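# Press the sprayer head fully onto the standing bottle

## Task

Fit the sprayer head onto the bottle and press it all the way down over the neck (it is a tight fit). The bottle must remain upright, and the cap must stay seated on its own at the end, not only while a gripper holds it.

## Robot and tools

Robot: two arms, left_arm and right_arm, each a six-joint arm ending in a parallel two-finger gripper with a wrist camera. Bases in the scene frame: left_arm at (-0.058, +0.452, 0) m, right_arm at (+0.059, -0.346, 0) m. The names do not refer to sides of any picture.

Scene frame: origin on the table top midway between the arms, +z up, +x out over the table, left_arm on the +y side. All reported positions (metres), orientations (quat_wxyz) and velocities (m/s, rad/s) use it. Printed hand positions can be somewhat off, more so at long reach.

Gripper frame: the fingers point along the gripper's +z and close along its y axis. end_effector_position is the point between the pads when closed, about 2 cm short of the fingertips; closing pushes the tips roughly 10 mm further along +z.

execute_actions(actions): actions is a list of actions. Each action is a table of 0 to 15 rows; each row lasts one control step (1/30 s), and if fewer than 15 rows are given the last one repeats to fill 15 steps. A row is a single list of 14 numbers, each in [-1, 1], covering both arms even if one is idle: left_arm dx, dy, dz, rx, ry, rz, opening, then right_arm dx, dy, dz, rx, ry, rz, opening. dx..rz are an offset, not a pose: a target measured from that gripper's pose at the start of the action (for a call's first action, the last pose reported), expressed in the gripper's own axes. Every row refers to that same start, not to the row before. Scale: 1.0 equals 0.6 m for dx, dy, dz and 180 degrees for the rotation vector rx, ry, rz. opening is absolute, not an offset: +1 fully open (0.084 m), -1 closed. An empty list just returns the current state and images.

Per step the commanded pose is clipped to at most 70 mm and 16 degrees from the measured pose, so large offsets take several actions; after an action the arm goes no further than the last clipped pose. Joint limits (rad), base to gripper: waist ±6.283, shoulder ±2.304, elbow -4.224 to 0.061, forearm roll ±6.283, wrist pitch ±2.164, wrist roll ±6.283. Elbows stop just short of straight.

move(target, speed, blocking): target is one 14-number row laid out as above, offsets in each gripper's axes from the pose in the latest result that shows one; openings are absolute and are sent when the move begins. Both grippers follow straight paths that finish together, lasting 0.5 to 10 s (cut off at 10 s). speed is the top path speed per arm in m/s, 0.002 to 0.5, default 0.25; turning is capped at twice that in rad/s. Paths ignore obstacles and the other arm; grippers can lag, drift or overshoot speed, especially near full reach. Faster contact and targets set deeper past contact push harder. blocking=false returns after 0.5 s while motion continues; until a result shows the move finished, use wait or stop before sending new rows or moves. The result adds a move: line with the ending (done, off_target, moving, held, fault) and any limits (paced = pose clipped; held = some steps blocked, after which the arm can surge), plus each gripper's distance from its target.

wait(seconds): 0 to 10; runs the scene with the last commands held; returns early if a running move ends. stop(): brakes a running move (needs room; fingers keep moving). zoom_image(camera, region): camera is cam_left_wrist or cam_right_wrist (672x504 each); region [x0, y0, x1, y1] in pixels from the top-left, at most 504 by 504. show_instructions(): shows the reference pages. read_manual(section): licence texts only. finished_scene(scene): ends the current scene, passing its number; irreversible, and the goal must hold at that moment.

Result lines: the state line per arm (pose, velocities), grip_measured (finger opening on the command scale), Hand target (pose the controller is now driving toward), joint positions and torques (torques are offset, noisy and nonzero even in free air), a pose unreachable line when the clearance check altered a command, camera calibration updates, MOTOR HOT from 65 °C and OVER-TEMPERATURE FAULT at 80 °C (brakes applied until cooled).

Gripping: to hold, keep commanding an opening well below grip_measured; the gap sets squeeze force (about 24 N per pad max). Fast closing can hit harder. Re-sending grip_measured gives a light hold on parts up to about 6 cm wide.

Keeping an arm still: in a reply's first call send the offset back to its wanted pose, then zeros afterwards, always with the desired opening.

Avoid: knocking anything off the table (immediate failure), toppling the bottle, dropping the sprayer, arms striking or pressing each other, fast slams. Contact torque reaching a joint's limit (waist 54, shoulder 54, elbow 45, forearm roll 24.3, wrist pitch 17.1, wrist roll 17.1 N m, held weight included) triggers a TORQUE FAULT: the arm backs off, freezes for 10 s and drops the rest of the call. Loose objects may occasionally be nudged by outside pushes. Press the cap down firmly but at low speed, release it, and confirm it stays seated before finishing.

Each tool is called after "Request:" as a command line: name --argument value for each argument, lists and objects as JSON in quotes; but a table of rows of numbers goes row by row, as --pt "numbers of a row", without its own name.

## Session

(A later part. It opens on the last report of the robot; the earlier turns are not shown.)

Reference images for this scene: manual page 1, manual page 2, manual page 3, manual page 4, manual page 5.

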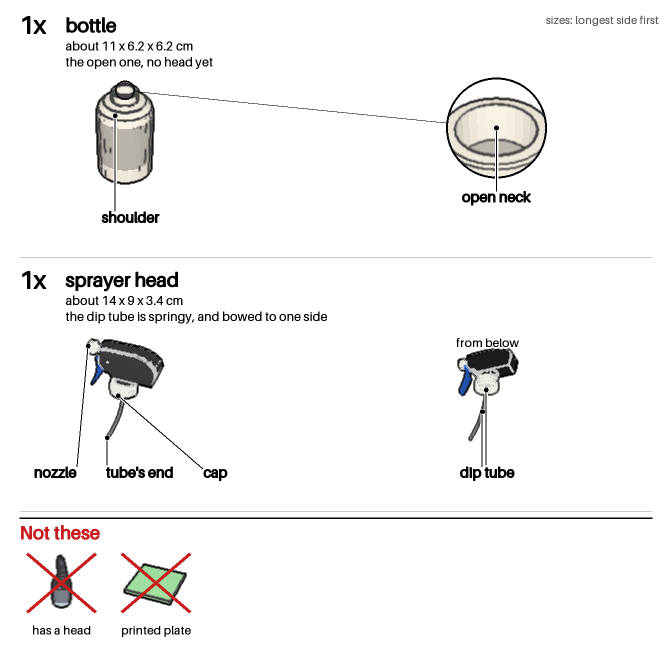

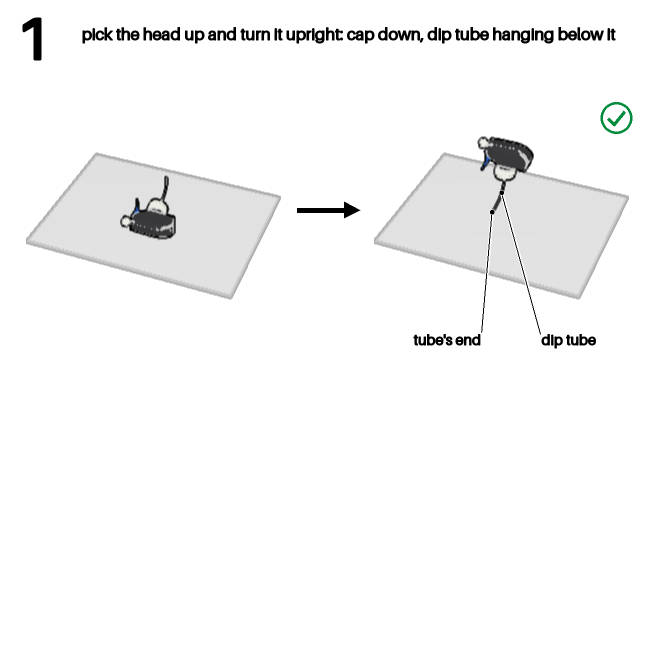

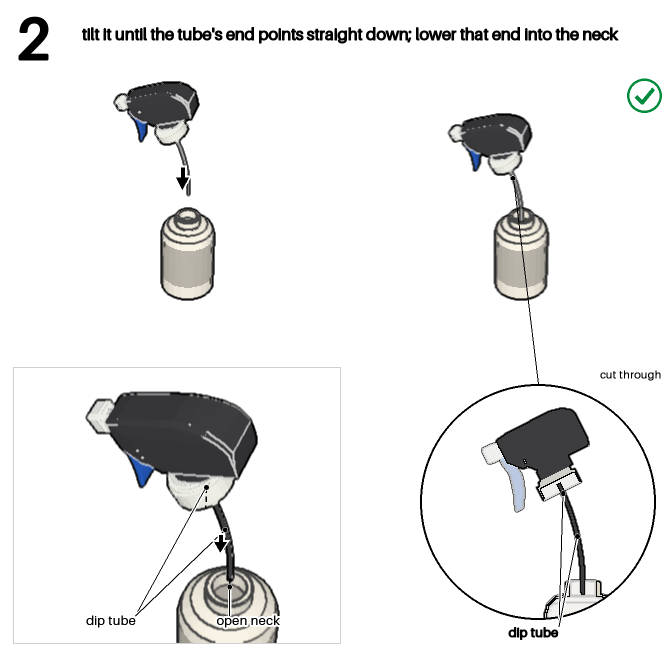

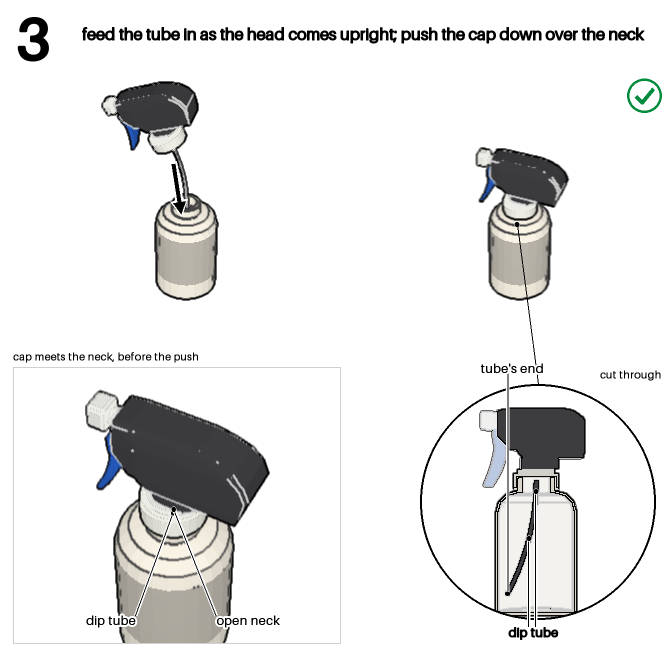

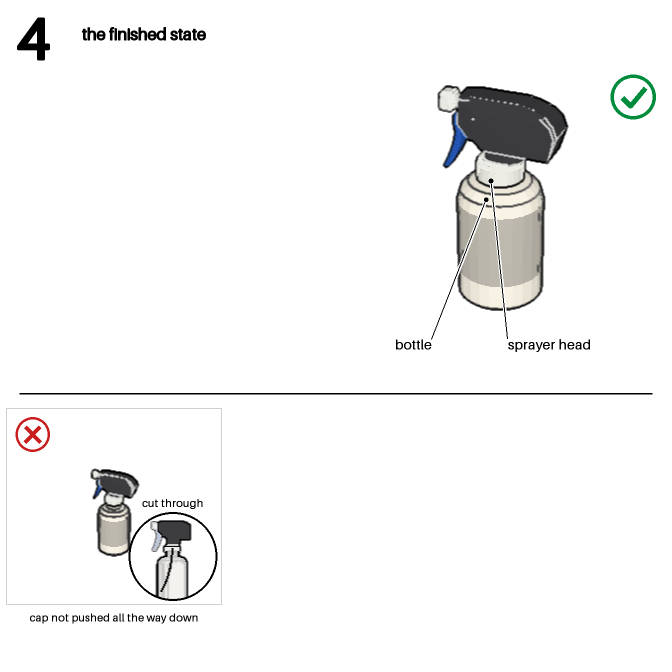

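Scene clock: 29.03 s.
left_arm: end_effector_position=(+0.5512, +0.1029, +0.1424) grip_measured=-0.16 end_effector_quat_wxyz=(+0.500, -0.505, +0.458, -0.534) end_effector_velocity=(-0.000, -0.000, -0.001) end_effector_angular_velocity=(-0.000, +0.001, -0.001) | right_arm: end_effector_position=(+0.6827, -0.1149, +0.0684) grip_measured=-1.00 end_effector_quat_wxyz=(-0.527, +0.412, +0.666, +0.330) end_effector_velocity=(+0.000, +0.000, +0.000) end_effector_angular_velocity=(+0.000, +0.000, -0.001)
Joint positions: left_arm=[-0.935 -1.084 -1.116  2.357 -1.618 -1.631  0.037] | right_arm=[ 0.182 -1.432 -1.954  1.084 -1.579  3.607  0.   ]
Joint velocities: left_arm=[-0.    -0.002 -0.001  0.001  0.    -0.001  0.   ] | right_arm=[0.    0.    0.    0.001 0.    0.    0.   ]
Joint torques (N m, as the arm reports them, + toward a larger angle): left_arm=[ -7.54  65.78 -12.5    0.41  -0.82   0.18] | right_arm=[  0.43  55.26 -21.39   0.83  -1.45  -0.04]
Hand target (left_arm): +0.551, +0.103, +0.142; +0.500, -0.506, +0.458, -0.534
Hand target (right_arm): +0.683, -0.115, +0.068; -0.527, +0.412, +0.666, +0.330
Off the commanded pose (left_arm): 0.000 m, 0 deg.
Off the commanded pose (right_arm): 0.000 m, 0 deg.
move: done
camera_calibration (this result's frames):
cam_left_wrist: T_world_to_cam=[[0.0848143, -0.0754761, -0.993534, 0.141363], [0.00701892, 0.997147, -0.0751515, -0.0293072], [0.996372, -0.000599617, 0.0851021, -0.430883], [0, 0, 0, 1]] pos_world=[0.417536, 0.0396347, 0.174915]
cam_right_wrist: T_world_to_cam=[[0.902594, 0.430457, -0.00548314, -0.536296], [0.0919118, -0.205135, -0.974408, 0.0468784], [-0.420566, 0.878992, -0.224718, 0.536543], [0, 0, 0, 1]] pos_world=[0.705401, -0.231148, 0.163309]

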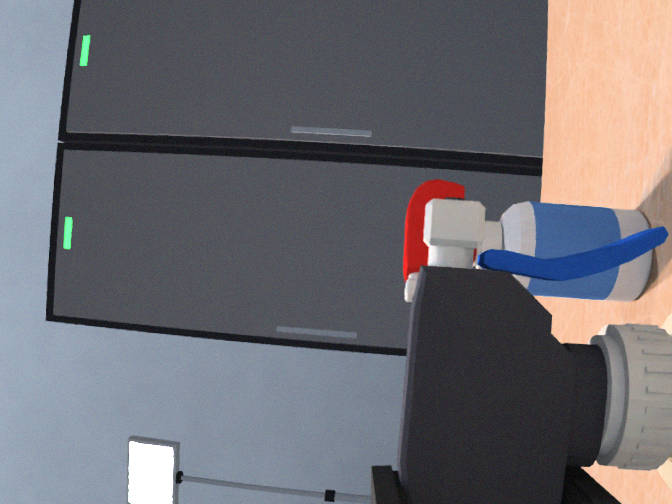

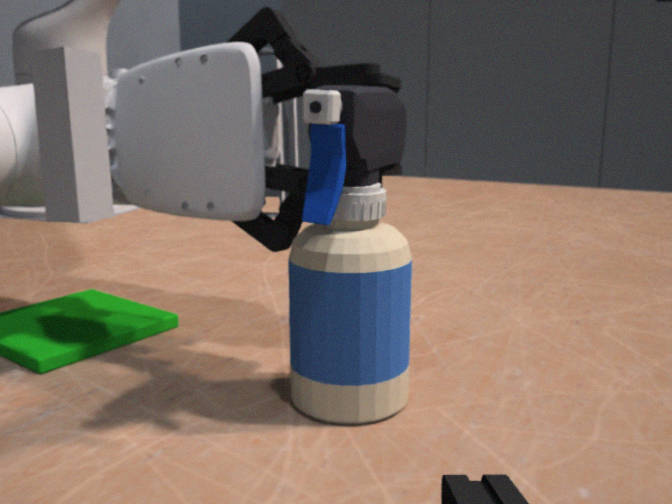

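Request:
move --target '[-0.001,0.013,-0.001,0,0,0,-1,0,0,0,0,0,0,-1]' --speed 0.008

Request:
move --target '[0,0,0,0,0,0,0.1,0,0,0,0,0,0,-1]'

Request:
move --target '[0,0,-0.1,0,0,0,0.1,0,0,0,0,0,0,-1]' --speed 0.08

Request:
zoom_image --camera "cam_right_wrist" --region '[250,100,450,260]'

Scene clock: 30.67 s.
left_arm: end_effector_position=(+0.5513, +0.1026, +0.1366) grip_measured=-0.16 end_effector_quat_wxyz=(+0.501, -0.504, +0.456, -0.536) end_effector_velocity=(-0.002, +0.001, -0.001) end_effector_angular_velocity=(+0.004, -0.006, -0.002) | right_arm: end_effector_position=(+0.6827, -0.1149, +0.0684) grip_measured=-1.00 end_effector_quat_wxyz=(-0.527, +0.412, +0.666, +0.330) end_effector_velocity=(+0.000, -0.001, -0.000) end_effector_angular_velocity=(-0.000, -0.000, -0.001)
Joint positions: left_arm=[-0.935 -1.102 -1.127  2.357 -1.629 -1.637  0.037] | right_arm=[ 0.182 -1.432 -1.954  1.084 -1.579  3.607  0.   ]
Joint velocities: left_arm=[-0.    -0.005  0.002  0.001 -0.011 -0.001 -0.   ] | right_arm=[-0.002  0.     0.    -0.001 -0.    -0.     0.   ]
Joint torques (N m, as the arm reports them, + toward a larger angle): left_arm=[-13.3   47.36  -5.98   2.49   5.98   0.67] | right_arm=[  0.03  55.56 -21.39   1.16  -1.32  -0.05]
Hand target (left_arm): +0.551, +0.103, +0.135; +0.500, -0.505, +0.458, -0.534
Hand target (right_arm): +0.683, -0.115, +0.068; -0.527, +0.412, +0.666, +0.330
Off the commanded pose (left_arm): 0.002 m, 0 deg.
Off the commanded pose (right_arm): 0.000 m, 0 deg.
move: done
camera_calibration (this result's frames):
cam_left_wrist: T_world_to_cam=[[0.091071, -0.07654, -0.992899, 0.132113], [0.0072528, 0.997066, -0.076196, -0.0294592], [0.995818, -0.000262052, 0.0913589, -0.431124], [0, 0, 0, 1]] pos_world=[0.417503, 0.0393717, 0.168317]
cam_right_wrist: T_world_to_cam=[[0.902595, 0.430457, -0.00548302, -0.536296], [0.091912, -0.205135, -0.974408, 0.0468783], [-0.420566, 0.878992, -0.224718, 0.536543], [0, 0, 0, 1]] pos_world=[0.705401, -0.231149, 0.163309]

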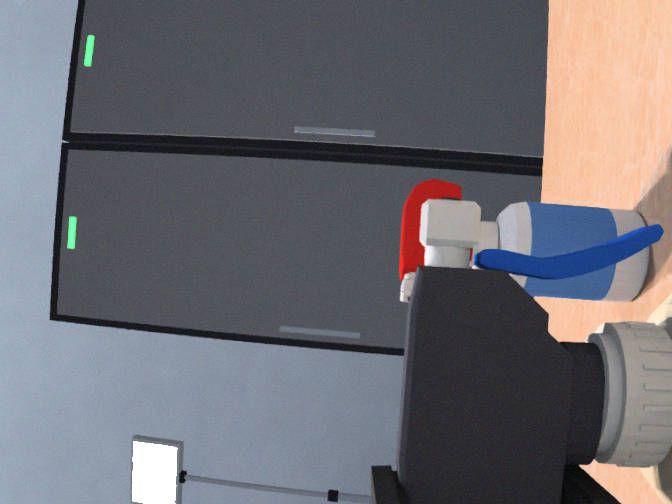

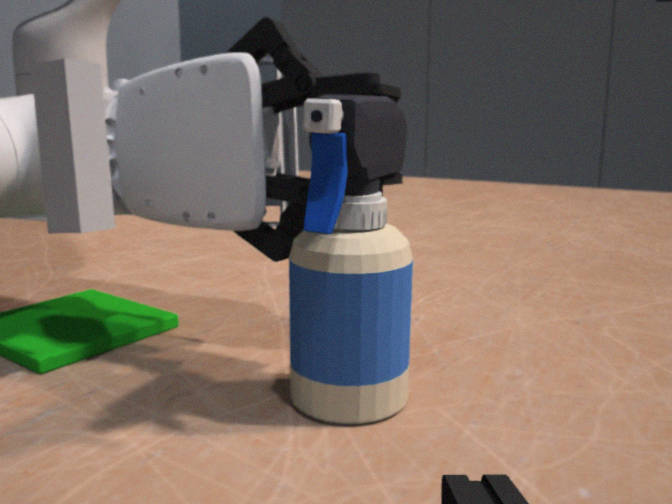

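Scene clock: 31.20 s.
left_arm: end_effector_position=(+0.5512, +0.1027, +0.1362) grip_measured=+0.09 end_effector_quat_wxyz=(+0.501, -0.504, +0.456, -0.535) end_effector_velocity=(+0.001, -0.001, +0.003) end_effector_angular_velocity=(-0.002, -0.009, +0.000) | right_arm: end_effector_position=(+0.6827, -0.1149, +0.0684) grip_measured=-1.00 end_effector_quat_wxyz=(-0.527, +0.412, +0.666, +0.330) end_effector_velocity=(-0.000, +0.001, +0.000) end_effector_angular_velocity=(-0.000, +0.000, +0.002)
Joint positions: left_arm=[-0.935 -1.102 -1.127  2.357 -1.629 -1.637  0.048] | right_arm=[ 0.182 -1.432 -1.954  1.084 -1.579  3.607  0.   ]
Joint velocities: left_arm=[ 0.     0.002 -0.002  0.    -0.006  0.    -0.   ] | right_arm=[ 0.002  0.     0.    -0.    -0.     0.     0.   ]
Joint torques (N m, as the arm reports them, + toward a larger angle): left_arm=[ -6.1   67.35 -13.62   1.41  -1.69  -0.04] | right_arm=[  1.43  55.42 -20.79   0.82  -1.39  -0.01]
Hand target (left_arm): +0.551, +0.103, +0.137; +0.501, -0.504, +0.456, -0.536
Hand target (right_arm): +0.683, -0.115, +0.068; -0.527, +0.412, +0.666, +0.330
Off the commanded pose (left_arm): 0.000 m, 0 deg.
Off the commanded pose (right_arm): 0.000 m, 0 deg.
move: done
camera_calibration (this result's frames):
cam_left_wrist: T_world_to_cam=[[0.090071, -0.0762054, -0.993016, 0.132289], [0.00724756, 0.997092, -0.0758609, -0.0295891], [0.995909, -0.000364073, 0.0903614, -0.430911], [0, 0, 0, 1]] pos_world=[0.417447, 0.0394273, 0.168058]
cam_right_wrist: T_world_to_cam=[[0.902594, 0.430457, -0.00548303, -0.536296], [0.091912, -0.205135, -0.974408, 0.0468783], [-0.420566, 0.878992, -0.224718, 0.536544], [0, 0, 0, 1]] pos_world=[0.705401, -0.231149, 0.163309]

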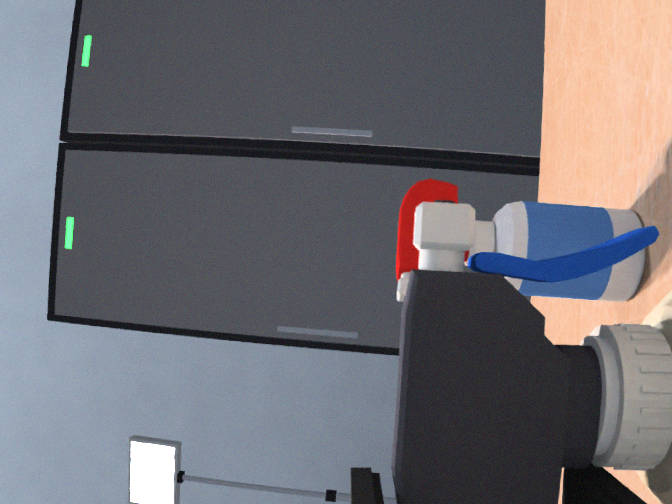

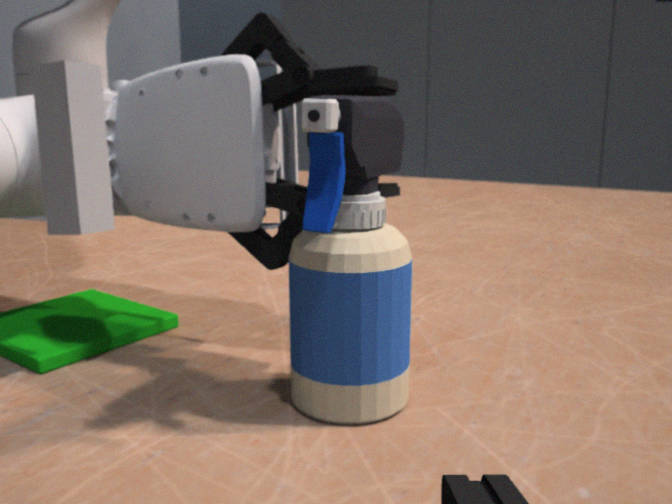

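Scene clock: 32.30 s.
left_arm: end_effector_position=(+0.4916, +0.1016, +0.1317) grip_measured=+0.09 end_effector_quat_wxyz=(+0.501, -0.504, +0.456, -0.535) end_effector_velocity=(-0.002, +0.001, -0.000) end_effector_angular_velocity=(+0.001, +0.002, +0.000) | right_arm: end_effector_position=(+0.6827, -0.1149, +0.0684) grip_measured=-1.00 end_effector_quat_wxyz=(-0.527, +0.412, +0.666, +0.330) end_effector_velocity=(+0.000, +0.000, +0.000) end_effector_angular_velocity=(+0.001, -0.000, -0.001)
Joint positions: left_arm=[-1.025 -1.081 -1.021  2.26  -1.684 -1.701  0.048] | right_arm=[ 0.182 -1.432 -1.954  1.084 -1.579  3.607  0.   ]
Joint velocities: left_arm=[-0.002  0.001  0.004 -0.002  0.    -0.001 -0.   ] | right_arm=[ 0.     0.     0.     0.002 -0.    -0.     0.   ]
Joint torques (N m, as the arm reports them, + toward a larger angle): left_arm=[ -9.14  61.22 -13.01   0.7   -1.47  -0.17] | right_arm=[  0.35  55.89 -21.47   0.97  -1.43  -0.02]
Hand target (left_arm): +0.491, +0.102, +0.132; +0.501, -0.504, +0.456, -0.535
Hand target (right_arm): +0.683, -0.115, +0.068; -0.527, +0.412, +0.666, +0.330
Off the commanded pose (left_arm): 0.000 m, 0 deg.
Off the commanded pose (right_arm): 0.000 m, 0 deg.
move: done
camera_calibration (this result's frames):
cam_left_wrist: T_world_to_cam=[[0.0899377, -0.0765307, -0.993003, 0.13317], [0.00708252, 0.997067, -0.0762025, -0.0282658], [0.995922, -0.000179478, 0.090216, -0.371075], [0, 0, 0, 1]] pos_world=[0.357785, 0.0383079, 0.163561]
cam_right_wrist: T_world_to_cam=[[0.902594, 0.430457, -0.00548301, -0.536296], [0.0919121, -0.205135, -0.974408, 0.0468783], [-0.420566, 0.878992, -0.224718, 0.536544], [0, 0, 0, 1]] pos_world=[0.705401, -0.231149, 0.163309]

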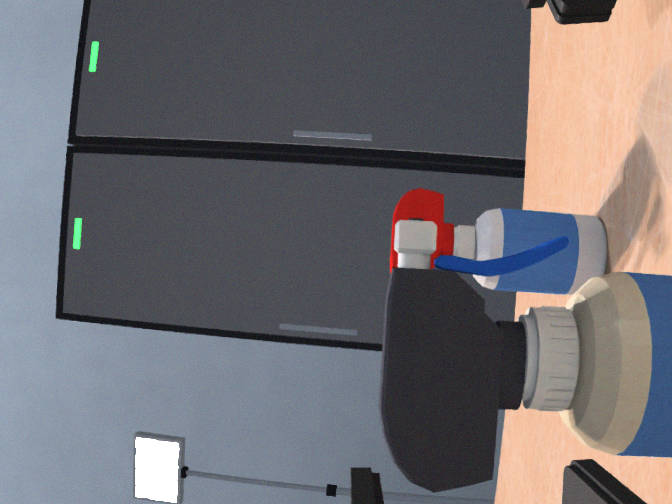

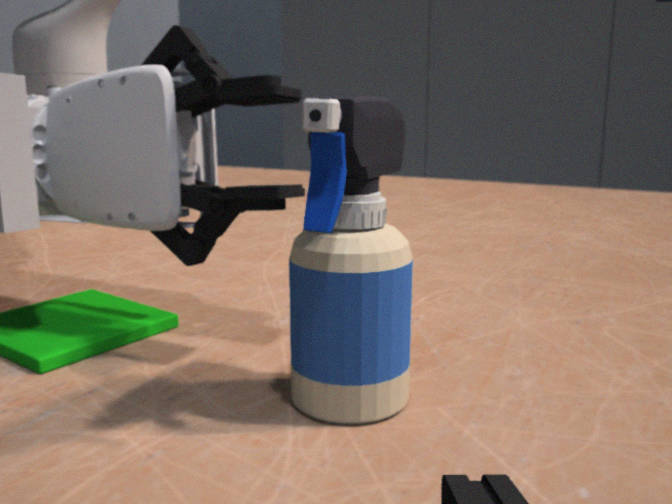

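Region (250, 100, 450, 260) of cam_right_wrist's 672x504 image, scaled by 2.520, with more detail than that image has; it fills the top 403 rows of this view, and the rest is white.

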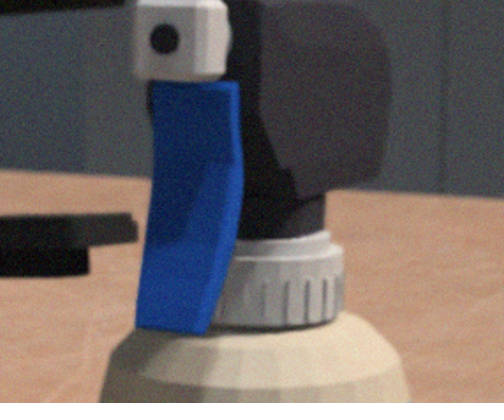

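Request:
finished_scene --scene 2

The scene is finished: the task was done.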